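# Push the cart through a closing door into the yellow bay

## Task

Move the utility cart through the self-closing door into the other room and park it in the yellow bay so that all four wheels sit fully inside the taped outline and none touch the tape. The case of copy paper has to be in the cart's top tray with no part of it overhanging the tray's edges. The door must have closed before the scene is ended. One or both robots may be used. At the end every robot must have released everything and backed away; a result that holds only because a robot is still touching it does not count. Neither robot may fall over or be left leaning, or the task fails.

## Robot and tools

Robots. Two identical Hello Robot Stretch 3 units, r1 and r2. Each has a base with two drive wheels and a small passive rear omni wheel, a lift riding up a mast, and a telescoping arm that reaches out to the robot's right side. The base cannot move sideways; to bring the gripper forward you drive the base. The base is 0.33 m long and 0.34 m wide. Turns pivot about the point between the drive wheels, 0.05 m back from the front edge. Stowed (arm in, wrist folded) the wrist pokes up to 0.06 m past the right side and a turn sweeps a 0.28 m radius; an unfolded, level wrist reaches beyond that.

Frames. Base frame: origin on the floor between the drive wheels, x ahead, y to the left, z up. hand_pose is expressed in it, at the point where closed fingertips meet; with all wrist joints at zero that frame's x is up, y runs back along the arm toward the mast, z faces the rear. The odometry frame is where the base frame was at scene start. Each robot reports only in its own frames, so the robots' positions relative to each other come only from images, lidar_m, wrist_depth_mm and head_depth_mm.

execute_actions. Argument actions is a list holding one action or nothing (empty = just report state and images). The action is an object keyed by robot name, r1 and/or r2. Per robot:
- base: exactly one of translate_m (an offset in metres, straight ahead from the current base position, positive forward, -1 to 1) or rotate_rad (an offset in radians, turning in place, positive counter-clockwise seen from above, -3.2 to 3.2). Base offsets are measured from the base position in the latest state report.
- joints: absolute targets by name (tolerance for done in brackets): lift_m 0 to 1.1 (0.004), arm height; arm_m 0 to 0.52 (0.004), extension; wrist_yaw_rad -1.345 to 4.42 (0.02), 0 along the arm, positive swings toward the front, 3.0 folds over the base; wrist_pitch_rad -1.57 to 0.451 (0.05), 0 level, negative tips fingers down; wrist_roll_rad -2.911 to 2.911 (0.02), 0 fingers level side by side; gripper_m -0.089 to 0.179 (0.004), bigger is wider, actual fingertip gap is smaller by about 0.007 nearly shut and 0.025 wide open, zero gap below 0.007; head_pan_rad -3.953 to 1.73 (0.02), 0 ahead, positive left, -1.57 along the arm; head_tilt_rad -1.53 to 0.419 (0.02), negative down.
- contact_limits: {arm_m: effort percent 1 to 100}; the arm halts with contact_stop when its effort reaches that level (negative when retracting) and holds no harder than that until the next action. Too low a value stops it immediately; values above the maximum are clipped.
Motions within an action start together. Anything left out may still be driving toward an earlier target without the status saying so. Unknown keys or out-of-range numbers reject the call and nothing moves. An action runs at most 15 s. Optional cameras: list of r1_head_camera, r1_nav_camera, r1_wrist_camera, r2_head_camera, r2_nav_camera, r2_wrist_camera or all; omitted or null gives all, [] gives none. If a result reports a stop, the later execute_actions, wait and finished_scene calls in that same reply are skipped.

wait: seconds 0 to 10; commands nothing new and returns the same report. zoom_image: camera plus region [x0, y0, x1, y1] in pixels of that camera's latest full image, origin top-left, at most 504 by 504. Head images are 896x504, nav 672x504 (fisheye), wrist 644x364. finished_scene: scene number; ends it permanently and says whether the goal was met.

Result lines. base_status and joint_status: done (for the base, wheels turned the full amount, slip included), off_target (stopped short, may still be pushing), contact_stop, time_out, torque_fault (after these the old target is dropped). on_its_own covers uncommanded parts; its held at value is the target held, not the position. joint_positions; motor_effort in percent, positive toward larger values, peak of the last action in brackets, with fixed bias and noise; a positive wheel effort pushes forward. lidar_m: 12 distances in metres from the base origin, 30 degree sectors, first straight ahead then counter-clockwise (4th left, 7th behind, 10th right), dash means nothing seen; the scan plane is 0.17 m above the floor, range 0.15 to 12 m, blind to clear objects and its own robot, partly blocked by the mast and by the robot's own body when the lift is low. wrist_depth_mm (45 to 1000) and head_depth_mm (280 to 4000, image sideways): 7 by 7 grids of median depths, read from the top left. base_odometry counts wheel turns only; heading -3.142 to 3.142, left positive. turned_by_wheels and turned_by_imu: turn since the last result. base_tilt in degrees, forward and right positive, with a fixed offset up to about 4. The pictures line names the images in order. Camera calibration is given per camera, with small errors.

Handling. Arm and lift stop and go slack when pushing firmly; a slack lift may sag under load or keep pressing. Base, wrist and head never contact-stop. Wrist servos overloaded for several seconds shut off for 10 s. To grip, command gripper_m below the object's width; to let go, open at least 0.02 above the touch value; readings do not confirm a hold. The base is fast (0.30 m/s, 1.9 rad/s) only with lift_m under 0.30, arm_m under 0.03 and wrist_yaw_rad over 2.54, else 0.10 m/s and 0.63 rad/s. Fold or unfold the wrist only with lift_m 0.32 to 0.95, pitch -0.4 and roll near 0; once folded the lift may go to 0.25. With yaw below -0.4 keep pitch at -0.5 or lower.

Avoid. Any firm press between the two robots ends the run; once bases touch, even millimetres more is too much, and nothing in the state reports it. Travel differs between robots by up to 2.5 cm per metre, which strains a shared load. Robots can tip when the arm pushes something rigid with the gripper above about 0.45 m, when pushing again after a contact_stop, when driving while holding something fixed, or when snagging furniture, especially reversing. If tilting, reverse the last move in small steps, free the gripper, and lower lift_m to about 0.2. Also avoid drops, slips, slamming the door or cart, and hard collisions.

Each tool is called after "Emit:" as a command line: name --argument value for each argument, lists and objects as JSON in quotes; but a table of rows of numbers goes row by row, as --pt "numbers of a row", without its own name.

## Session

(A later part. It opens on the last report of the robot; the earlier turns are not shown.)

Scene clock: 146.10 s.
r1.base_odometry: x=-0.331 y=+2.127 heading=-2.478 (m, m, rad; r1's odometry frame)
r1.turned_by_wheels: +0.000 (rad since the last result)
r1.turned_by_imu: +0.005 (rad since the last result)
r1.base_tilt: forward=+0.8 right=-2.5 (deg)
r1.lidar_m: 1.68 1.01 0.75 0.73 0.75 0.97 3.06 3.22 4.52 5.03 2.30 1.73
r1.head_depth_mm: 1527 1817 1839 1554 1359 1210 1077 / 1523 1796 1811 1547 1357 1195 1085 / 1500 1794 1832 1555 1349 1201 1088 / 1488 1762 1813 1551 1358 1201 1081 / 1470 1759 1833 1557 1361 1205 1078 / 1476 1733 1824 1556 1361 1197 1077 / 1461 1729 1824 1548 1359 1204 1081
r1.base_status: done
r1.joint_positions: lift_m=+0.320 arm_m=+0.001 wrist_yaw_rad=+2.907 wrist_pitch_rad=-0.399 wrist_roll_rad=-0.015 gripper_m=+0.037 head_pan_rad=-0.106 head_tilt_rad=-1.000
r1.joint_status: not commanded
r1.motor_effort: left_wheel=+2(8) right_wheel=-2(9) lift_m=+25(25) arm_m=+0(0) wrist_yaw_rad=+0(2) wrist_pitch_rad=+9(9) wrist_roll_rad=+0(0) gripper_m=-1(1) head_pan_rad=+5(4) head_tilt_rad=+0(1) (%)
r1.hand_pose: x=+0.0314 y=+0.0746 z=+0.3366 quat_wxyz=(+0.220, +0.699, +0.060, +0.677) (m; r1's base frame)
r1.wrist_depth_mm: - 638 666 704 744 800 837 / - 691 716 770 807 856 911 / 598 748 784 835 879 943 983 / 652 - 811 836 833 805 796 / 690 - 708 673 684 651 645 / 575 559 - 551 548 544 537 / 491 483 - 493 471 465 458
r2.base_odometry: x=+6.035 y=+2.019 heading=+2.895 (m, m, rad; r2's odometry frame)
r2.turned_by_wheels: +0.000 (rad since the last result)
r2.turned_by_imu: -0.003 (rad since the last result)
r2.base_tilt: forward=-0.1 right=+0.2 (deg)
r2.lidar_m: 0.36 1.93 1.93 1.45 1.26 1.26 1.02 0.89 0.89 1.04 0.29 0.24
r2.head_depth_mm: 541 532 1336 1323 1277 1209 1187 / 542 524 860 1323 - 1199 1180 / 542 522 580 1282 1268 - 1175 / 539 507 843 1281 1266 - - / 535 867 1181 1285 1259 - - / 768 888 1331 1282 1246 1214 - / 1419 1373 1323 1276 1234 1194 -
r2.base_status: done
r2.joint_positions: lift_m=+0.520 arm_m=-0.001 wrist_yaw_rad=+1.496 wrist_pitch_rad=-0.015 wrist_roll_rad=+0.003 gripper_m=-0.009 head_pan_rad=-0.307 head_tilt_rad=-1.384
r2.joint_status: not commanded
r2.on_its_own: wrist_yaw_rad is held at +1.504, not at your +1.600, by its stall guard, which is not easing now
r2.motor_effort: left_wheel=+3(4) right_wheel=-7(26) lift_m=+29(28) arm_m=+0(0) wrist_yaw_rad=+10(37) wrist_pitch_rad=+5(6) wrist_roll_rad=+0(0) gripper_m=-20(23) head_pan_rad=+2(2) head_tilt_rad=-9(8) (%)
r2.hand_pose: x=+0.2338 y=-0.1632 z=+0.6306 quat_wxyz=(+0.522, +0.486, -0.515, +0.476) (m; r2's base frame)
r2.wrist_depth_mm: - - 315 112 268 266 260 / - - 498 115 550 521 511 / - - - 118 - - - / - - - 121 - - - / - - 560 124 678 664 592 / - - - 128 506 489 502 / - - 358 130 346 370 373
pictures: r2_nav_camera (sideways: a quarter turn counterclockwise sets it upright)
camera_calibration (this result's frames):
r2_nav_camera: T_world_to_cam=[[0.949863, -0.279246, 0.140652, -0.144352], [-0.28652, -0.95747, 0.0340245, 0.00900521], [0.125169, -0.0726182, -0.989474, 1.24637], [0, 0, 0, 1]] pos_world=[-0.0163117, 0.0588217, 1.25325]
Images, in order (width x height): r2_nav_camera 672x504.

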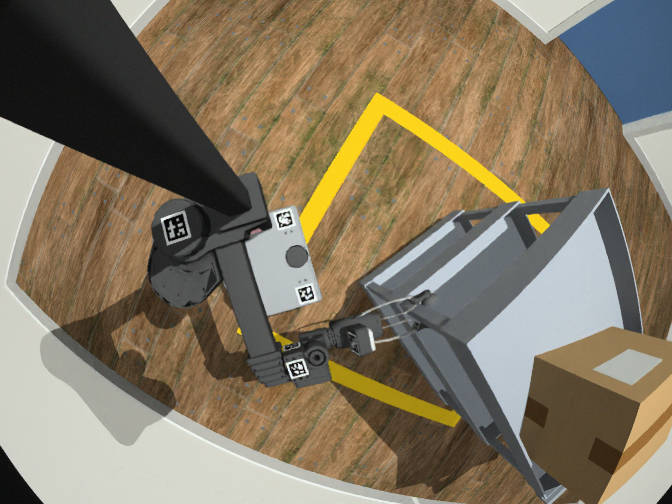

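Emit:
execute_actions --actions '[{"r2":{"base":{"translate_m":-0.21}}}]' --cameras '[]'

Emit:
execute_actions --actions '[{"r2":{"joints":{"gripper_m":0.13,"head_tilt_rad":-1.0}}}]' --cameras '[]'

Emit:
execute_actions --actions '[{"r2":{"base":{"translate_m":-0.5}}}]' --cameras '[]'

Emit:
execute_actions --actions '[{"r2":{"joints":{"lift_m":0.15,"wrist_pitch_rad":-0.15,"gripper_m":0}}}]' --cameras '["r2_nav_camera","r2_wrist_camera"]'

Scene clock: 153.03 s.
r1.base_odometry: x=-0.331 y=+2.127 heading=-2.478 (m, m, rad; r1's odometry frame)
r1.turned_by_wheels: +0.000 (rad since the last result)
r1.turned_by_imu: +0.001 (rad since the last result)
r1.base_tilt: forward=+0.9 right=-2.4 (deg)
r1.lidar_m: 1.67 1.01 0.75 0.73 0.75 1.08 3.06 3.21 4.51 5.03 2.30 1.73
r1.head_depth_mm: 1528 1796 1820 1557 1353 1194 1076 / 1509 1801 1825 1551 1350 1197 1098 / 1498 1783 1813 1559 1363 1199 1095 / 1505 1751 1824 1556 1351 1195 1092 / 1482 1750 1806 1557 1355 1195 1073 / 1473 1729 1811 1553 1366 1203 1076 / 1460 1718 1830 1563 1355 1209 1080
r1.base_status: not commanded
r1.joint_positions: lift_m=+0.320 arm_m=+0.001 wrist_yaw_rad=+2.907 wrist_pitch_rad=-0.399 wrist_roll_rad=-0.015 gripper_m=+0.037 head_pan_rad=-0.106 head_tilt_rad=-1.000
r1.joint_status: not commanded
r1.motor_effort: left_wheel=+3(3) right_wheel=-2(2) lift_m=+25(26) arm_m=+0(0) wrist_yaw_rad=+0(1) wrist_pitch_rad=+9(9) wrist_roll_rad=+0(0) gripper_m=-1(0) head_pan_rad=+4(4) head_tilt_rad=+0(0) (%)
r1.hand_pose: x=+0.0314 y=+0.0746 z=+0.3366 quat_wxyz=(+0.220, +0.699, +0.060, +0.677) (m; r1's base frame)
r1.wrist_depth_mm: - 639 668 715 741 792 844 / - 683 722 764 811 864 906 / 699 732 779 829 867 932 981 / 751 - 818 831 818 802 790 / 707 - 702 669 684 646 638 / 582 562 - 556 550 540 540 / 494 488 - 488 467 468 459
r2.base_odometry: x=+6.239 y=+1.968 heading=+2.896 (m, m, rad; r2's odometry frame)
r2.turned_by_wheels: +0.000 (rad since the last result)
r2.turned_by_imu: +0.000 (rad since the last result)
r2.base_tilt: forward=-0.3 right=+0.1 (deg)
r2.lidar_m: 0.37 2.08 2.08 1.28 1.11 1.11 0.85 0.74 0.74 0.86 0.27 0.25
r2.head_depth_mm: 540 534 1358 1318 1277 1215 1183 / 543 524 862 1313 - 1207 1180 / 542 518 636 1276 1262 - 1171 / 539 511 849 1287 1264 - - / 520 865 1186 1276 1251 - - / 734 877 1330 1286 1239 1208 - / 1412 1371 1324 1280 1235 1201 -
r2.base_status: done
r2.joint_positions: lift_m=+0.520 arm_m=-0.001 wrist_yaw_rad=+1.428 wrist_pitch_rad=-0.016 wrist_roll_rad=+0.003 gripper_m=-0.009 head_pan_rad=-0.307 head_tilt_rad=-1.384
r2.joint_status: not commanded
r2.on_its_own: wrist_yaw_rad is held at +1.448, not at your +1.600, by its stall guard, which is not easing now; wrist_yaw_rad is at rest, and its effort (+24) is outside its rest range (-12 to +12)
r2.motor_effort: left_wheel=+1(5) right_wheel=-5(21) lift_m=+29(29) arm_m=+0(0) wrist_yaw_rad=+24(45) wrist_pitch_rad=+5(5) wrist_roll_rad=+0(1) gripper_m=-20(23) head_pan_rad=+3(3) head_tilt_rad=-8(8) (%)
r2.hand_pose: x=+0.2319 y=-0.1805 z=+0.6305 quat_wxyz=(+0.538, +0.468, -0.531, +0.458) (m; r2's base frame)
r2.wrist_depth_mm: - - 281 111 268 265 259 / - - - 114 538 526 502 / - - - 116 - - - / - - - 120 - - - / - - 562 122 708 671 590 / - - 497 125 496 492 496 / - - 326 130 347 370 292
pictures: none
No camera images: the call's "cameras" was empty. Leave "cameras" out to get every camera's image.

Scene clock: 154.93 s.
r1.base_odometry: x=-0.331 y=+2.127 heading=-2.478 (m, m, rad; r1's odometry frame)
r1.turned_by_wheels: +0.000 (rad since the last result)
r1.turned_by_imu: +0.000 (rad since the last result)
r1.base_tilt: forward=+0.9 right=-2.5 (deg)
r1.lidar_m: 1.68 1.01 0.75 0.73 0.75 1.08 3.05 3.23 4.53 5.06 2.31 1.72
r1.head_depth_mm: 1516 1814 1818 1562 1361 1195 1070 / 1522 1794 1824 1553 1356 1201 1094 / 1506 1762 1842 1557 1353 1204 1088 / 1478 1761 1817 1560 1350 1201 1083 / 1492 1748 1812 1559 1349 1200 1072 / 1475 1736 1838 1564 1364 1199 1077 / 1456 1724 1818 1543 1356 1201 1075
r1.base_status: not commanded
r1.joint_positions: lift_m=+0.320 arm_m=+0.001 wrist_yaw_rad=+2.907 wrist_pitch_rad=-0.399 wrist_roll_rad=-0.015 gripper_m=+0.037 head_pan_rad=-0.106 head_tilt_rad=-1.000
r1.joint_status: not commanded
r1.motor_effort: left_wheel=+3(3) right_wheel=-3(3) lift_m=+25(25) arm_m=+1(0) wrist_yaw_rad=+1(1) wrist_pitch_rad=+9(9) wrist_roll_rad=+0(0) gripper_m=+0(1) head_pan_rad=+5(4) head_tilt_rad=+1(0) (%)
r1.hand_pose: x=+0.0314 y=+0.0746 z=+0.3366 quat_wxyz=(+0.220, +0.699, +0.060, +0.677) (m; r1's base frame)
r1.wrist_depth_mm: - 635 670 705 750 784 830 / - 684 725 767 793 851 919 / 696 740 788 838 872 947 962 / 744 - 800 843 820 804 794 / 694 - 706 668 683 655 639 / 572 556 - 556 555 547 535 / 490 486 - 492 475 464 461
r2.base_odometry: x=+6.239 y=+1.968 heading=+2.896 (m, m, rad; r2's odometry frame)
r2.turned_by_wheels: +0.000 (rad since the last result)
r2.turned_by_imu: +0.000 (rad since the last result)
r2.base_tilt: forward=-0.4 right=+0.2 (deg)
r2.lidar_m: 0.37 2.08 2.08 1.28 1.11 1.11 0.85 0.74 0.74 0.86 0.27 0.25
r2.head_depth_mm: 432 486 611 602 1324 1238 1147 / 519 554 625 582 869 1240 1126 / 723 733 661 578 606 1116 1128 / 2450 763 657 565 868 1177 1122 / 2397 730 654 923 1195 1218 1112 / 2419 708 663 962 1322 1210 1101 / 2400 1974 1652 1506 1343 1210 1104
r2.base_status: not commanded
r2.joint_positions: lift_m=+0.520 arm_m=-0.001 wrist_yaw_rad=+1.446 wrist_pitch_rad=-0.018 wrist_roll_rad=+0.003 gripper_m=+0.130 head_pan_rad=-0.307 head_tilt_rad=-1.002
r2.joint_status: all done
r2.on_its_own: wrist_yaw_rad is held at +1.448, not at your +1.600, by its stall guard, which is not easing now
r2.motor_effort: left_wheel=+3(3) right_wheel=-3(5) lift_m=+29(29) arm_m=+0(0) wrist_yaw_rad=+2(24) wrist_pitch_rad=+6(6) wrist_roll_rad=+0(0) gripper_m=+0(95) head_pan_rad=+3(2) head_tilt_rad=+1(27) (%)
r2.hand_pose: x=+0.2324 y=-0.1759 z=+0.6300 quat_wxyz=(+0.534, +0.473, -0.526, +0.462) (m; r2's base frame)
r2.wrist_depth_mm: - - 287 113 249 268 263 / - - - 114 466 533 520 / - - - 117 - - - / - - - 120 788 - - / - - 560 123 694 657 587 / - - 435 127 479 526 496 / - - 338 131 354 - 364
pictures: none
No camera images: the call's "cameras" was empty. Leave "cameras" out to get every camera's image.

Scene clock: 160.93 s.
r1.base_odometry: x=-0.331 y=+2.127 heading=-2.478 (m, m, rad; r1's odometry frame)
r1.turned_by_wheels: +0.000 (rad since the last result)
r1.turned_by_imu: +0.001 (rad since the last result)
r1.base_tilt: forward=+0.8 right=-2.4 (deg)
r1.lidar_m: 1.68 1.01 0.75 0.73 0.75 1.08 3.08 3.23 4.53 5.03 2.30 1.73
r1.head_depth_mm: 1524 1817 1838 1555 1354 1201 1081 / 1518 1794 1838 1541 1358 1195 1087 / 1513 1788 1831 1561 1359 1206 1099 / 1498 1769 1813 1548 1352 1200 1084 / 1478 1759 1814 1552 1348 1196 1077 / 1471 1744 1825 1558 1355 1198 1078 / 1457 1723 1804 1563 1357 1206 1074
r1.base_status: not commanded
r1.joint_positions: lift_m=+0.320 arm_m=+0.001 wrist_yaw_rad=+2.907 wrist_pitch_rad=-0.399 wrist_roll_rad=-0.015 gripper_m=+0.037 head_pan_rad=-0.106 head_tilt_rad=-1.000
r1.joint_status: not commanded
r1.motor_effort: left_wheel=+2(2) right_wheel=-3(3) lift_m=+25(25) arm_m=+0(0) wrist_yaw_rad=+0(1) wrist_pitch_rad=+9(9) wrist_roll_rad=+0(0) gripper_m=-1(1) head_pan_rad=+4(4) head_tilt_rad=+1(1) (%)
r1.hand_pose: x=+0.0314 y=+0.0746 z=+0.3366 quat_wxyz=(+0.220, +0.699, +0.060, +0.677) (m; r1's base frame)
r1.wrist_depth_mm: - 644 666 702 742 793 827 / - 688 723 763 818 854 929 / 692 737 787 828 871 936 971 / 757 - 807 837 816 801 793 / 694 - 709 673 682 650 637 / 573 562 - 555 548 542 537 / 485 489 - 489 471 467 457
r2.base_odometry: x=+6.724 y=+1.846 heading=+2.896 (m, m, rad; r2's odometry frame)
r2.turned_by_wheels: +0.000 (rad since the last result)
r2.turned_by_imu: -0.002 (rad since the last result)
r2.base_tilt: forward=-0.4 right=+0.3 (deg)
r2.lidar_m: 0.70 2.43 1.51 0.88 0.76 0.75 0.44 0.38 0.38 0.44 0.78 0.72
r2.head_depth_mm: 1119 2028 1765 1554 1366 1234 1150 / 906 1286 1681 1548 1358 1245 1118 / 843 1293 1502 1526 1358 1250 1127 / 837 1225 1170 1447 1371 1227 1123 / 908 789 1055 1403 1353 1218 1116 / 906 1214 1442 1491 1345 1212 1104 / 897 1224 1686 1504 1347 1211 1099
r2.base_status: done
r2.joint_positions: lift_m=+0.520 arm_m=-0.001 wrist_yaw_rad=+1.446 wrist_pitch_rad=-0.018 wrist_roll_rad=+0.003 gripper_m=+0.130 head_pan_rad=-0.307 head_tilt_rad=-1.001
r2.joint_status: not commanded
r2.on_its_own: wrist_yaw_rad is held at +1.448, not at your +1.600, by its stall guard, which is not easing now
r2.motor_effort: left_wheel=+5(7) right_wheel=-3(9) lift_m=+29(29) arm_m=+0(0) wrist_yaw_rad=+2(3) wrist_pitch_rad=+6(6) wrist_roll_rad=+0(0) gripper_m=+0(0) head_pan_rad=+3(3) head_tilt_rad=+0(1) (%)
r2.hand_pose: x=+0.2324 y=-0.1759 z=+0.6299 quat_wxyz=(+0.534, +0.473, -0.526, +0.462) (m; r2's base frame)
r2.wrist_depth_mm: - - - 646 735 - - / - - - 630 707 912 - / - - - - - - - / - - - - - - - / - - - 662 - - - / - - - - - - - / - - - 820 878 - -
pictures: none
No camera images: the call's "cameras" was empty. Leave "cameras" out to get every camera's image.

Scene clock: 165.13 s.
r1.base_odometry: x=-0.331 y=+2.127 heading=-2.478 (m, m, rad; r1's odometry frame)
r1.turned_by_wheels: +0.000 (rad since the last result)
r1.turned_by_imu: +0.001 (rad since the last result)
r1.base_tilt: forward=+0.8 right=-2.5 (deg)
r1.lidar_m: 1.67 1.00 0.75 0.73 0.75 1.07 3.06 3.20 4.52 5.04 2.31 1.71
r1.head_depth_mm: 1524 1818 1827 1566 1350 1202 1072 / 1513 1794 1830 1547 1357 1197 1092 / 1505 1779 1807 1562 1354 1198 1101 / 1486 1749 1815 1549 1353 1196 1089 / 1484 1762 1831 1548 1342 1197 1078 / 1476 1734 1816 1554 1363 1206 1073 / 1460 1732 1834 1547 1352 1206 1075
r1.base_status: not commanded
r1.joint_positions: lift_m=+0.320 arm_m=+0.001 wrist_yaw_rad=+2.907 wrist_pitch_rad=-0.399 wrist_roll_rad=-0.015 gripper_m=+0.037 head_pan_rad=-0.106 head_tilt_rad=-1.000
r1.joint_status: not commanded
r1.motor_effort: left_wheel=+3(2) right_wheel=-3(2) lift_m=+25(25) arm_m=+0(0) wrist_yaw_rad=+1(1) wrist_pitch_rad=+9(9) wrist_roll_rad=+0(0) gripper_m=+0(1) head_pan_rad=+4(4) head_tilt_rad=+0(1) (%)
r1.hand_pose: x=+0.0314 y=+0.0746 z=+0.3366 quat_wxyz=(+0.220, +0.699, +0.060, +0.677) (m; r1's base frame)
r1.wrist_depth_mm: - 640 659 702 746 786 833 / - 678 721 757 803 872 918 / 695 735 792 839 875 926 984 / 755 - 805 829 810 821 801 / 699 - 712 666 687 648 641 / 574 566 - 553 549 543 533 / 490 481 - 487 466 465 458
r2.base_odometry: x=+6.724 y=+1.846 heading=+2.896 (m, m, rad; r2's odometry frame)
r2.turned_by_wheels: +0.000 (rad since the last result)
r2.turned_by_imu: +0.000 (rad since the last result)
r2.base_tilt: forward=-0.3 right=-0.1 (deg)
r2.lidar_m: 0.70 2.43 1.51 0.88 0.76 0.75 0.44 0.38 0.38 0.44 0.78 0.72
r2.head_depth_mm: 1121 2025 1786 1530 1367 1231 1122 / 909 1291 1690 1539 1364 1234 1129 / 844 1277 1494 1527 1356 1220 - / 837 1217 1172 1459 1367 1223 1131 / 911 786 1062 1414 1341 1213 1114 / 904 1201 1424 1490 1348 1211 1105 / 902 1221 1677 1502 1337 1203 1101
r2.base_status: not commanded
r2.joint_positions: lift_m=+0.150 arm_m=-0.001 wrist_yaw_rad=+1.447 wrist_pitch_rad=-0.169 wrist_roll_rad=+0.003 gripper_m=+0.000 head_pan_rad=-0.307 head_tilt_rad=-1.001
r2.joint_status: all done
r2.on_its_own: wrist_yaw_rad is held at +1.448, not at your +1.600, by its stall guard, which is not easing now
r2.motor_effort: left_wheel=+4(5) right_wheel=-3(3) lift_m=+23(24) arm_m=+0(0) wrist_yaw_rad=+2(4) wrist_pitch_rad=+6(4) wrist_roll_rad=+0(0) gripper_m=-3(95) head_pan_rad=+3(3) head_tilt_rad=+0(1) (%)
r2.hand_pose: x=+0.2253 y=-0.1749 z=+0.2221 quat_wxyz=(+0.567, +0.512, -0.489, +0.421) (m; r2's base frame)
r2.wrist_depth_mm: - - - 940 - - - / - - - - - - - / - - - 640 755 - - / 913 914 932 862 - - - / 641 644 656 694 679 692 695 / 492 505 507 - 515 521 522 / 400 403 398 398 407 416 422
pictures: r2_nav_camera (sideways: a quarter turn counterclockwise sets it upright), r2_wrist_camera
camera_calibration (this result's frames):
r2_nav_camera: T_world_to_cam=[[0.831398, -0.241718, 0.500349, -0.612077], [-0.299721, -0.95329, 0.0374954, 0.00454905], [0.467914, -0.181139, -0.865012, 1.08271], [0, 0, 0, 1]] pos_world=[0.00362787, 0.0525075, 1.24264]
r2_wrist_camera: T_world_to_cam=[[-0.129861, -0.991347, 0.0191883, -0.148451], [-0.283947, 0.0186398, -0.958659, 0.328902], [0.950005, -0.12994, -0.283911, -0.00857258], [0, 0, 0, 1]] pos_world=[0.082257, -0.154411, 0.31572]
Images, in order (width x height): r2_nav_camera 672x504, r2_wrist_camera 644x364.

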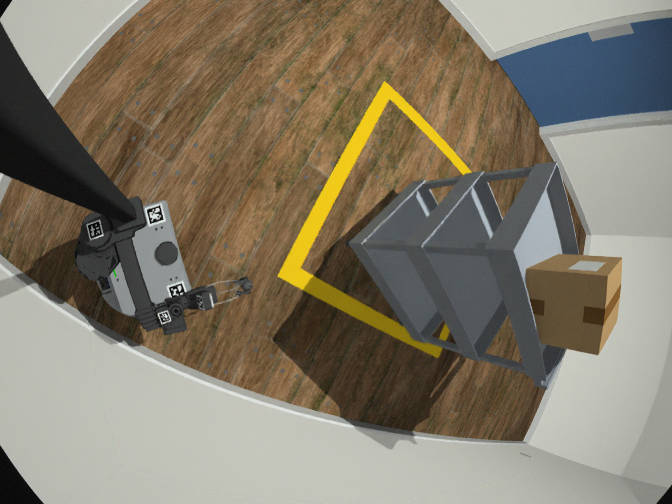

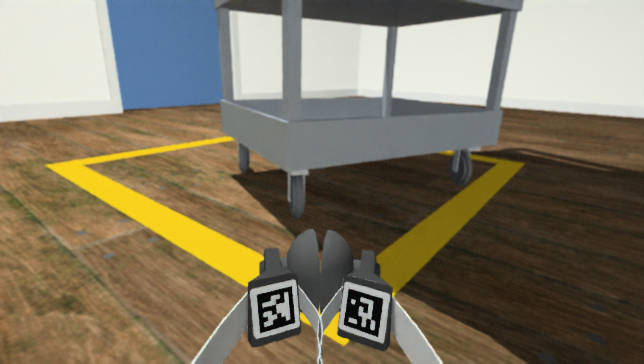

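Emit:
execute_actions --actions '[{"r2":{"base":{"rotate_rad":-0.87},"joints":{"wrist_yaw_rad":1.6,"lift_m":0.12}}}]' --cameras '[]'

Emit:
execute_actions --actions '[{"r2":{"base":{"translate_m":0.47}}}]' --cameras '[]'

Emit:
execute_actions --actions '[{"r2":{"base":{"rotate_rad":1.63},"joints":{"head_pan_rad":-0.8}}}]' --cameras '[]'

Emit:
execute_actions --actions '[{"r2":{"joints":{"arm_m":0.52}}}]' --cameras '[]'

Emit:
execute_actions --actions '[{"r2":{"base":{"translate_m":0.27}}}]' --cameras '[]'

Emit:
execute_actions --actions '[{"r2":{"base":{"translate_m":-0.27}}}]' --cameras '["r2_nav_camera","r2_wrist_camera"]'

Scene clock: 182.17 s.
r1.base_odometry: x=-0.331 y=+2.127 heading=-2.478 (m, m, rad; r1's odometry frame)
r1.turned_by_wheels: +0.000 (rad since the last result)
r1.turned_by_imu: +0.001 (rad since the last result)
r1.base_tilt: forward=+0.8 right=-2.5 (deg)
r1.lidar_m: 1.68 1.00 0.75 0.73 0.75 1.08 3.06 3.22 4.53 5.06 2.31 1.72
r1.head_depth_mm: 1525 1815 1828 1558 1352 1202 1078 / 1513 1802 1807 1564 1346 1207 1092 / 1495 1787 1830 1543 1360 1201 1096 / 1496 1757 1835 1556 1351 1205 1080 / 1481 1766 1809 1569 1360 1196 1076 / 1469 1751 1833 1554 1348 1204 1073 / 1464 1723 1850 1570 1361 1193 1085
r1.base_status: not commanded
r1.joint_positions: lift_m=+0.320 arm_m=+0.001 wrist_yaw_rad=+2.907 wrist_pitch_rad=-0.399 wrist_roll_rad=-0.015 gripper_m=+0.037 head_pan_rad=-0.106 head_tilt_rad=-1.000
r1.joint_status: not commanded
r1.motor_effort: left_wheel=+3(2) right_wheel=-2(3) lift_m=+25(25) arm_m=+0(0) wrist_yaw_rad=+1(1) wrist_pitch_rad=+9(9) wrist_roll_rad=+0(0) gripper_m=-1(0) head_pan_rad=+4(4) head_tilt_rad=+0(0) (%)
r1.hand_pose: x=+0.0314 y=+0.0746 z=+0.3366 quat_wxyz=(+0.220, +0.699, +0.060, +0.677) (m; r1's base frame)
r1.wrist_depth_mm: - 636 672 701 740 793 835 / - 695 731 761 811 855 908 / 697 736 788 836 857 938 976 / 747 - 819 817 825 815 791 / 702 - 709 666 679 645 639 / 576 568 - 552 543 540 540 / 492 484 - 487 470 467 462
r2.base_odometry: x=+6.724 y=+1.846 heading=+2.026 (m, m, rad; r2's odometry frame)
r2.turned_by_wheels: -0.870 (rad since the last result)
r2.turned_by_imu: -0.883 (rad since the last result)
r2.base_tilt: forward=-0.4 right=+0.1 (deg)
r2.lidar_m: 1.07 0.70 0.90 2.43 1.18 0.81 0.76 0.59 0.40 0.38 0.39 0.50
r2.head_depth_mm: 495 540 596 669 760 882 1027 / 571 635 713 816 958 1138 1135 / 676 765 882 1056 1270 1222 1140 / 830 967 1167 1423 1360 1222 1133 / 1071 1324 1649 1522 1350 1212 1114 / 1509 1890 1731 1515 1345 1219 1101 / 2255 2003 1713 1510 1332 1211 1106
r2.base_status: done
r2.joint_positions: lift_m=+0.120 arm_m=-0.001 wrist_yaw_rad=+1.598 wrist_pitch_rad=-0.169 wrist_roll_rad=+0.003 gripper_m=+0.000 head_pan_rad=-0.307 head_tilt_rad=-1.001
r2.joint_status: all done
r2.motor_effort: left_wheel=+5(10) right_wheel=-4(9) lift_m=+23(23) arm_m=+0(0) wrist_yaw_rad=+2(3) wrist_pitch_rad=+6(7) wrist_roll_rad=-1(0) gripper_m=-3(2) head_pan_rad=+2(2) head_tilt_rad=+0(0) (%)
r2.hand_pose: x=+0.2271 y=-0.1373 z=+0.1920 quat_wxyz=(+0.534, +0.547, -0.449, +0.463) (m; r2's base frame)
r2.wrist_depth_mm: - - - - 738 401 275 / - - - - 722 400 274 / 637 930 - - 712 397 275 / 822 831 858 887 686 395 275 / 573 588 595 646 582 396 273 / 447 445 451 - 462 371 271 / 362 363 363 359 367 348 261
pictures: none
No camera images: the call's "cameras" was empty. Leave "cameras" out to get every camera's image.

Scene clock: 188.00 s.
r1.base_odometry: x=-0.331 y=+2.127 heading=-2.478 (m, m, rad; r1's odometry frame)
r1.turned_by_wheels: +0.000 (rad since the last result)
r1.turned_by_imu: +0.001 (rad since the last result)
r1.base_tilt: forward=+1.0 right=-2.5 (deg)
r1.lidar_m: 1.68 1.01 0.75 0.73 0.75 1.08 3.06 3.23 4.53 5.03 2.31 1.72
r1.head_depth_mm: 1531 1813 1813 1556 1364 1200 1078 / 1524 1785 1821 1559 1360 1202 1091 / 1507 1792 1828 1544 1352 1203 1097 / 1500 1781 1814 1545 1350 1191 1083 / 1485 1747 1819 1561 1356 1199 1077 / 1479 1751 1818 1560 1359 1198 1075 / 1459 1713 1825 1547 1356 1201 1078
r1.base_status: not commanded
r1.joint_positions: lift_m=+0.320 arm_m=+0.001 wrist_yaw_rad=+2.907 wrist_pitch_rad=-0.399 wrist_roll_rad=-0.015 gripper_m=+0.037 head_pan_rad=-0.106 head_tilt_rad=-1.000
r1.joint_status: not commanded
r1.motor_effort: left_wheel=+2(3) right_wheel=-3(3) lift_m=+25(26) arm_m=+0(0) wrist_yaw_rad=+0(0) wrist_pitch_rad=+9(9) wrist_roll_rad=+0(0) gripper_m=-1(1) head_pan_rad=+4(4) head_tilt_rad=-1(1) (%)
r1.hand_pose: x=+0.0314 y=+0.0746 z=+0.3366 quat_wxyz=(+0.220, +0.699, +0.060, +0.677) (m; r1's base frame)
r1.wrist_depth_mm: - 633 672 701 747 803 840 / - 686 717 756 801 857 926 / 693 735 779 829 877 939 986 / 751 - 822 823 832 808 785 / 696 - 703 665 674 638 636 / 575 563 - 551 549 540 536 / 485 481 - 489 474 469 464
r2.base_odometry: x=+6.517 y=+2.268 heading=+2.026 (m, m, rad; r2's odometry frame)
r2.turned_by_wheels: +0.000 (rad since the last result)
r2.turned_by_imu: +0.003 (rad since the last result)
r2.base_tilt: forward=-0.5 right=+0.1 (deg)
r2.lidar_m: 1.04 0.48 0.43 0.43 1.90 1.30 1.23 0.53 0.36 0.34 0.35 0.45
r2.head_depth_mm: 446 488 538 602 682 789 936 / 515 572 644 737 860 1040 1113 / 612 693 798 951 1168 1211 1134 / 749 874 1055 1339 1356 1226 1121 / 966 1191 1550 1529 1351 1220 1119 / 1378 1852 1712 1516 1349 1210 1101 / 2221 1992 1724 1505 1335 1214 1099
r2.base_status: done
r2.joint_positions: lift_m=+0.120 arm_m=-0.001 wrist_yaw_rad=+1.598 wrist_pitch_rad=-0.169 wrist_roll_rad=+0.003 gripper_m=+0.000 head_pan_rad=-0.307 head_tilt_rad=-1.001
r2.joint_status: not commanded
r2.motor_effort: left_wheel=+4(12) right_wheel=-3(4) lift_m=+23(23) arm_m=+0(0) wrist_yaw_rad=+1(2) wrist_pitch_rad=+6(7) wrist_roll_rad=+0(0) gripper_m=-2(2) head_pan_rad=+3(2) head_tilt_rad=+0(0) (%)
r2.hand_pose: x=+0.2271 y=-0.1373 z=+0.1920 quat_wxyz=(+0.534, +0.547, -0.449, +0.463) (m; r2's base frame)
r2.wrist_depth_mm: - - - - 640 340 234 / - - - - 611 339 233 / 500 - - - 620 337 232 / 646 833 855 865 602 337 233 / 575 583 591 638 547 334 233 / 442 446 453 - 465 322 230 / 366 361 362 360 367 313 231
pictures: none
No camera images: the call's "cameras" was empty. Leave "cameras" out to get every camera's image.

Scene clock: 191.53 s.
r1.base_odometry: x=-0.331 y=+2.127 heading=-2.478 (m, m, rad; r1's odometry frame)
r1.turned_by_wheels: +0.000 (rad since the last result)
r1.turned_by_imu: +0.001 (rad since the last result)
r1.base_tilt: forward=+0.9 right=-2.5 (deg)
r1.lidar_m: 1.68 1.00 0.75 0.73 0.75 1.08 3.08 3.21 4.53 5.07 2.30 1.72
r1.head_depth_mm: 1531 1815 1834 1546 1355 1193 1079 / 1511 1815 1814 1558 1355 1204 1092 / 1517 1772 1829 1545 1350 1203 1095 / 1499 1766 1824 1574 1349 1199 1081 / 1479 1759 1838 1560 1358 1202 1077 / 1462 1740 1798 1544 1349 1204 1076 / 1469 1712 1821 1559 1355 1198 1076
r1.base_status: not commanded
r1.joint_positions: lift_m=+0.320 arm_m=+0.001 wrist_yaw_rad=+2.907 wrist_pitch_rad=-0.399 wrist_roll_rad=-0.015 gripper_m=+0.037 head_pan_rad=-0.106 head_tilt_rad=-1.000
r1.joint_status: not commanded
r1.motor_effort: left_wheel=+3(2) right_wheel=-2(3) lift_m=+25(26) arm_m=+0(0) wrist_yaw_rad=+1(1) wrist_pitch_rad=+9(9) wrist_roll_rad=+0(0) gripper_m=-1(1) head_pan_rad=+5(5) head_tilt_rad=+0(0) (%)
r1.hand_pose: x=+0.0314 y=+0.0746 z=+0.3366 quat_wxyz=(+0.220, +0.699, +0.060, +0.677) (m; r1's base frame)
r1.wrist_depth_mm: - 638 673 703 756 796 838 / - 674 720 753 805 863 920 / 697 737 780 827 882 925 953 / 749 - 807 837 830 806 788 / 698 - 697 670 689 645 642 / 574 564 - 551 548 542 533 / 488 486 - 491 471 458 458
r2.base_odometry: x=+6.517 y=+2.268 heading=-2.627 (m, m, rad; r2's odometry frame)
r2.turned_by_wheels: +1.630 (rad since the last result)
r2.turned_by_imu: +1.655 (rad since the last result)
r2.base_tilt: forward=-0.4 right=+0.1 (deg)
r2.lidar_m: 2.47 1.76 1.27 1.23 0.49 0.36 0.34 0.36 0.48 1.31 0.47 0.43
r2.head_depth_mm: 821 749 1663 1543 1374 1229 1118 / 522 756 1044 1178 1368 1231 1106 / 504 598 1038 1017 1319 1222 - / 507 604 657 976 1292 1221 - / 514 610 629 954 1209 1220 1107 / 556 725 650 937 1084 1216 1104 / 828 754 646 704 1322 1208 1100
r2.base_status: done
r2.joint_positions: lift_m=+0.120 arm_m=-0.001 wrist_yaw_rad=+1.599 wrist_pitch_rad=-0.169 wrist_roll_rad=+0.003 gripper_m=+0.000 head_pan_rad=-0.793 head_tilt_rad=-1.001
r2.joint_status: all done
r2.motor_effort: left_wheel=-4(9) right_wheel=+3(7) lift_m=+23(23) arm_m=+0(0) wrist_yaw_rad=+2(3) wrist_pitch_rad=+7(7) wrist_roll_rad=+0(0) gripper_m=-2(2) head_pan_rad=-3(28) head_tilt_rad=+0(0) (%)
r2.hand_pose: x=+0.2271 y=-0.1372 z=+0.1920 quat_wxyz=(+0.534, +0.547, -0.449, +0.463) (m; r2's base frame)
r2.wrist_depth_mm: - - - - - - - / - - - - - - - / - - - - 669 632 607 / 823 820 846 336 303 273 249 / 573 582 592 559 322 284 258 / 447 447 457 - 462 474 439 / 364 369 357 356 372 379 383
pictures: none
No camera images: the call's "cameras" was empty. Leave "cameras" out to get every camera's image.

Scene clock: 196.67 s.
r1.base_odometry: x=-0.331 y=+2.127 heading=-2.478 (m, m, rad; r1's odometry frame)
r1.turned_by_wheels: +0.000 (rad since the last result)
r1.turned_by_imu: +0.001 (rad since the last result)
r1.base_tilt: forward=+0.8 right=-2.4 (deg)
r1.lidar_m: 1.68 1.00 0.75 0.73 0.75 1.08 3.07 3.22 4.52 5.04 2.30 1.72
r1.head_depth_mm: 1539 1807 1822 1554 1359 1197 1074 / 1521 1797 1820 1560 1351 1201 1093 / 1500 1794 1812 1554 1366 1195 1090 / 1499 1762 1825 1552 1355 1197 1083 / 1484 1756 1829 1555 1350 1193 1082 / 1462 1738 1816 1567 1346 1199 1075 / 1464 1705 1825 1563 1351 1202 1078
r1.base_status: not commanded
r1.joint_positions: lift_m=+0.320 arm_m=+0.001 wrist_yaw_rad=+2.907 wrist_pitch_rad=-0.399 wrist_roll_rad=-0.015 gripper_m=+0.037 head_pan_rad=-0.106 head_tilt_rad=-1.000
r1.joint_status: not commanded
r1.motor_effort: left_wheel=+3(3) right_wheel=-3(3) lift_m=+26(25) arm_m=+0(0) wrist_yaw_rad=+1(1) wrist_pitch_rad=+9(9) wrist_roll_rad=+0(0) gripper_m=-1(0) head_pan_rad=+4(4) head_tilt_rad=+1(0) (%)
r1.hand_pose: x=+0.0314 y=+0.0746 z=+0.3366 quat_wxyz=(+0.220, +0.699, +0.060, +0.677) (m; r1's base frame)
r1.wrist_depth_mm: - 638 673 710 748 793 837 / - 682 721 762 821 859 921 / 693 733 791 831 882 925 974 / 764 - 810 839 820 809 793 / 698 - 703 666 680 651 641 / 577 562 - 552 552 544 534 / 492 490 - 492 471 465 458
r2.base_odometry: x=+6.517 y=+2.268 heading=-2.628 (m, m, rad; r2's odometry frame)
r2.turned_by_wheels: -0.001 (rad since the last result)
r2.turned_by_imu: -0.001 (rad since the last result)
r2.base_tilt: forward=-0.4 right=+0.2 (deg)
r2.lidar_m: 2.47 1.76 1.28 1.23 0.49 0.36 0.34 0.35 0.48 1.30 0.48 0.43
r2.head_depth_mm: 823 752 1689 1543 1354 1251 1112 / 563 717 1059 1264 1355 1235 1122 / 523 623 1037 1214 1343 1214 1141 / 527 627 672 993 1294 1223 1141 / 529 628 636 958 1225 1212 1109 / 570 738 623 952 1151 1207 1100 / 831 751 647 754 1337 1202 1107
r2.base_status: not commanded
r2.joint_positions: lift_m=+0.120 arm_m=+0.519 wrist_yaw_rad=+1.653 wrist_pitch_rad=-0.183 wrist_roll_rad=+0.003 gripper_m=+0.000 head_pan_rad=-0.793 head_tilt_rad=-1.001
r2.joint_status: all done
r2.on_its_own: wrist_yaw_rad is held at +1.648, not at your +1.600, by its stall guard, which is not easing now; right_wheel is at rest, and its effort (+19) is outside its rest range (-18 to +18)
r2.motor_effort: left_wheel=-15(14) right_wheel=+19(19) lift_m=+24(23) arm_m=+4(8) wrist_yaw_rad=-6(49) wrist_pitch_rad=+11(12) wrist_roll_rad=+0(0) gripper_m=-3(6) head_pan_rad=-3(2) head_tilt_rad=+0(0) (%)
r2.hand_pose: x=+0.2254 y=-0.6434 z=+0.1886 quat_wxyz=(+0.524, +0.562, -0.430, +0.473) (m; r2's base frame)
r2.wrist_depth_mm: - - - - - 129 - / - - - - - 136 - / 505 603 658 612 572 144 - / 256 221 196 180 161 732 885 / 284 237 204 174 158 522 603 / 430 420 221 - 164 420 460 / 355 357 347 349 170 358 370
pictures: none
No camera images: the call's "cameras" was empty. Leave "cameras" out to get every camera's image.

Scene clock: 200.40 s.
r1.base_odometry: x=-0.331 y=+2.127 heading=-2.478 (m, m, rad; r1's odometry frame)
r1.turned_by_wheels: +0.000 (rad since the last result)
r1.turned_by_imu: +0.001 (rad since the last result)
r1.base_tilt: forward=+0.9 right=-2.4 (deg)
r1.lidar_m: 1.67 1.00 0.75 0.73 0.75 1.08 3.07 3.21 4.53 5.05 2.30 1.73
r1.head_depth_mm: 1528 1828 1818 1546 1353 1199 1080 / 1515 1806 1824 1560 1356 1203 1088 / 1503 1795 1835 1545 1360 1203 1091 / 1501 1774 1818 1552 1351 1206 1087 / 1489 1763 1842 1556 1355 1204 1073 / 1474 1726 1818 1560 1361 1193 1079 / 1465 1720 1812 1551 1352 1194 1079
r1.base_status: not commanded
r1.joint_positions: lift_m=+0.320 arm_m=+0.001 wrist_yaw_rad=+2.907 wrist_pitch_rad=-0.399 wrist_roll_rad=-0.015 gripper_m=+0.037 head_pan_rad=-0.106 head_tilt_rad=-1.000
r1.joint_status: not commanded
r1.motor_effort: left_wheel=+2(2) right_wheel=-3(3) lift_m=+25(26) arm_m=+0(0) wrist_yaw_rad=+1(1) wrist_pitch_rad=+9(9) wrist_roll_rad=+0(0) gripper_m=+0(0) head_pan_rad=+4(5) head_tilt_rad=+0(1) (%)
r1.hand_pose: x=+0.0314 y=+0.0746 z=+0.3366 quat_wxyz=(+0.220, +0.699, +0.060, +0.677) (m; r1's base frame)
r1.wrist_depth_mm: - 634 673 704 743 783 830 / - 680 717 760 825 859 928 / 698 731 778 849 874 945 960 / 760 - 820 840 818 806 787 / 705 - 708 667 673 652 644 / 579 559 - 554 549 543 534 / 489 488 - 488 470 464 465
r2.base_odometry: x=+6.282 y=+2.136 heading=-2.629 (m, m, rad; r2's odometry frame)
r2.turned_by_wheels: -0.001 (rad since the last result)
r2.turned_by_imu: +0.000 (rad since the last result)
r2.base_tilt: forward=-0.4 right=+0.1 (deg)
r2.lidar_m: 0.48 1.77 1.28 1.23 0.88 0.64 0.61 0.63 0.86 2.31 0.24 0.25
r2.head_depth_mm: 505 729 1734 1539 1343 1246 1124 / 473 580 666 1340 1361 1226 1127 / 448 540 636 610 1304 1226 1138 / 425 505 619 575 709 1185 1137 / 490 604 648 573 825 1168 1105 / 672 741 649 580 891 1206 1102 / 2346 733 647 598 1181 1200 1099
r2.base_status: done
r2.joint_positions: lift_m=+0.120 arm_m=+0.519 wrist_yaw_rad=+1.633 wrist_pitch_rad=-0.187 wrist_roll_rad=+0.003 gripper_m=+0.000 head_pan_rad=-0.793 head_tilt_rad=-1.001
r2.joint_status: not commanded
r2.on_its_own: wrist_yaw_rad is held at +1.648, not at your +1.600, by its stall guard, which is not easing now; wrist_yaw_rad is at rest, and its effort (+18) is outside its rest range (-12 to +12)
r2.motor_effort: left_wheel=-16(38) right_wheel=+17(54) lift_m=+24(24) arm_m=+2(4) wrist_yaw_rad=+18(22) wrist_pitch_rad=+13(16) wrist_roll_rad=+0(0) gripper_m=-3(4) head_pan_rad=-3(3) head_tilt_rad=+0(0) (%)
r2.hand_pose: x=+0.2255 y=-0.6485 z=+0.1876 quat_wxyz=(+0.530, +0.559, -0.434, +0.467) (m; r2's base frame)
r2.wrist_depth_mm: - - - - - - - / - - - - - 187 - / 547 561 574 589 474 187 - / 359 163 166 171 176 181 876 / 160 164 170 174 182 187 596 / 169 174 179 - 193 200 460 / 179 184 189 337 204 338 368
pictures: none
No camera images: the call's "cameras" was empty. Leave "cameras" out to get every camera's image.

Scene clock: 204.13 s.
r1.base_odometry: x=-0.331 y=+2.127 heading=-2.478 (m, m, rad; r1's odometry frame)
r1.turned_by_wheels: +0.000 (rad since the last result)
r1.turned_by_imu: +0.001 (rad since the last result)
r1.base_tilt: forward=+0.9 right=-2.5 (deg)
r1.lidar_m: 1.67 1.01 0.75 0.73 0.75 1.08 3.06 3.23 4.52 5.04 2.30 1.73
r1.head_depth_mm: 1530 1816 1817 1543 1363 1196 1081 / 1509 1802 1841 1550 1361 1194 1092 / 1497 1789 1814 1556 1346 1197 1091 / 1486 1768 1819 1548 1357 1205 1088 / 1485 1755 1819 1552 1357 1204 1078 / 1467 1726 1815 1558 1354 1205 1081 / 1461 1706 1818 1559 1356 1206 1074
r1.base_status: not commanded
r1.joint_positions: lift_m=+0.320 arm_m=+0.001 wrist_yaw_rad=+2.907 wrist_pitch_rad=-0.399 wrist_roll_rad=-0.015 gripper_m=+0.037 head_pan_rad=-0.106 head_tilt_rad=-1.000
r1.joint_status: not commanded
r1.motor_effort: left_wheel=+2(2) right_wheel=-3(2) lift_m=+26(25) arm_m=+0(0) wrist_yaw_rad=+1(1) wrist_pitch_rad=+9(9) wrist_roll_rad=+0(0) gripper_m=-1(1) head_pan_rad=+5(5) head_tilt_rad=+1(0) (%)
r1.hand_pose: x=+0.0314 y=+0.0746 z=+0.3366 quat_wxyz=(+0.220, +0.699, +0.060, +0.677) (m; r1's base frame)
r1.wrist_depth_mm: - 637 668 710 748 801 844 / - 688 722 767 806 856 927 / 692 741 780 840 878 941 970 / 755 - 813 836 817 814 794 / 703 - 703 673 684 642 640 / 580 561 - 553 549 542 529 / 489 487 - 489 466 466 461
r2.base_odometry: x=+6.517 y=+2.268 heading=-2.629 (m, m, rad; r2's odometry frame)
r2.turned_by_wheels: +0.000 (rad since the last result)
r2.turned_by_imu: +0.000 (rad since the last result)
r2.base_tilt: forward=-0.4 right=+0.4 (deg)
r2.lidar_m: 0.59 1.76 1.28 1.23 0.49 0.36 0.34 0.35 0.48 1.30 0.68 0.46
r2.head_depth_mm: 2495 2067 1776 1546 1353 1254 1117 / 2462 2052 1754 1541 1375 1225 1128 / 868 1950 1717 1536 1365 1223 1141 / 776 1160 1136 1441 1354 1221 1139 / 665 723 1091 1292 1319 1217 1107 / 634 710 1019 968 1230 1210 1102 / 608 718 613 884 1304 1207 1104
r2.base_status: done
r2.joint_positions: lift_m=+0.120 arm_m=+0.519 wrist_yaw_rad=+1.646 wrist_pitch_rad=-0.174 wrist_roll_rad=+0.003 gripper_m=+0.000 head_pan_rad=-0.793 head_tilt_rad=-1.001
r2.joint_status: not commanded
r2.on_its_own: wrist_yaw_rad is held at +1.648, not at your +1.600, by its stall guard, which is not easing now
r2.motor_effort: left_wheel=-3(22) right_wheel=+3(11) lift_m=+23(23) arm_m=+2(2) wrist_yaw_rad=+2(18) wrist_pitch_rad=+8(12) wrist_roll_rad=-1(0) gripper_m=-3(4) head_pan_rad=-4(3) head_tilt_rad=+0(0) (%)
r2.hand_pose: x=+0.2262 y=-0.6452 z=+0.1909 quat_wxyz=(+0.524, +0.559, -0.434, +0.474) (m; r2's base frame)
r2.wrist_depth_mm: - - - - - - - / - - - - - - - / 396 401 415 429 435 - - / 413 425 430 444 453 890 883 / 489 577 584 633 566 618 612 / 442 444 453 - 460 467 468 / 360 361 356 353 363 375 377
pictures: r2_nav_camera (sideways: a quarter turn counterclockwise sets it upright), r2_wrist_camera
camera_calibration (this result's frames):
r2_nav_camera: T_world_to_cam=[[0.621893, -0.602337, 0.500439, -0.610916], [-0.710638, -0.702558, 0.0374956, 0.00705537], [0.329002, -0.378949, -0.864959, 1.08349], [0, 0, 0, 1]] pos_world=[0.0284677, 0.0475669, 1.24264]
r2_wrist_camera: T_world_to_cam=[[0.0695284, -0.997395, 0.0192148, -0.662887], [-0.286852, -0.038437, -0.957203, 0.271498], [0.955448, 0.061041, -0.288777, 0.0435195], [0, 0, 0, 1]] pos_world=[0.0823888, -0.653381, 0.285184]
Images, in order (width x height): r2_nav_camera 672x504, r2_wrist_camera 644x364.

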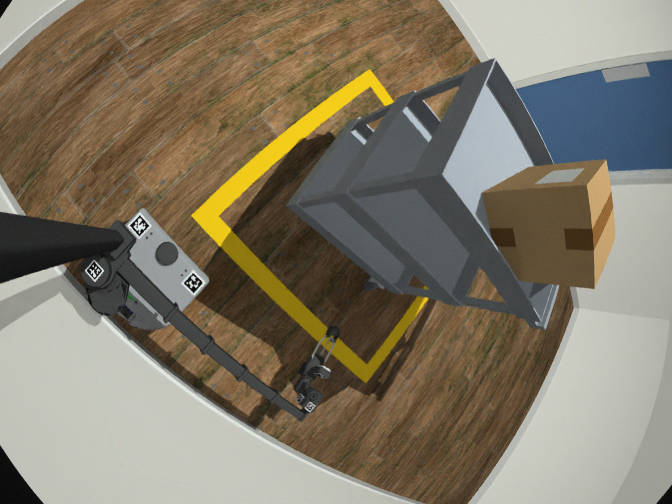

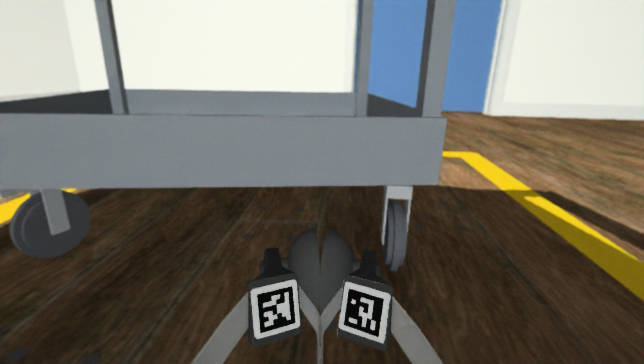

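Emit:
finished_scene --scene 2

The scene is finished: the task was done.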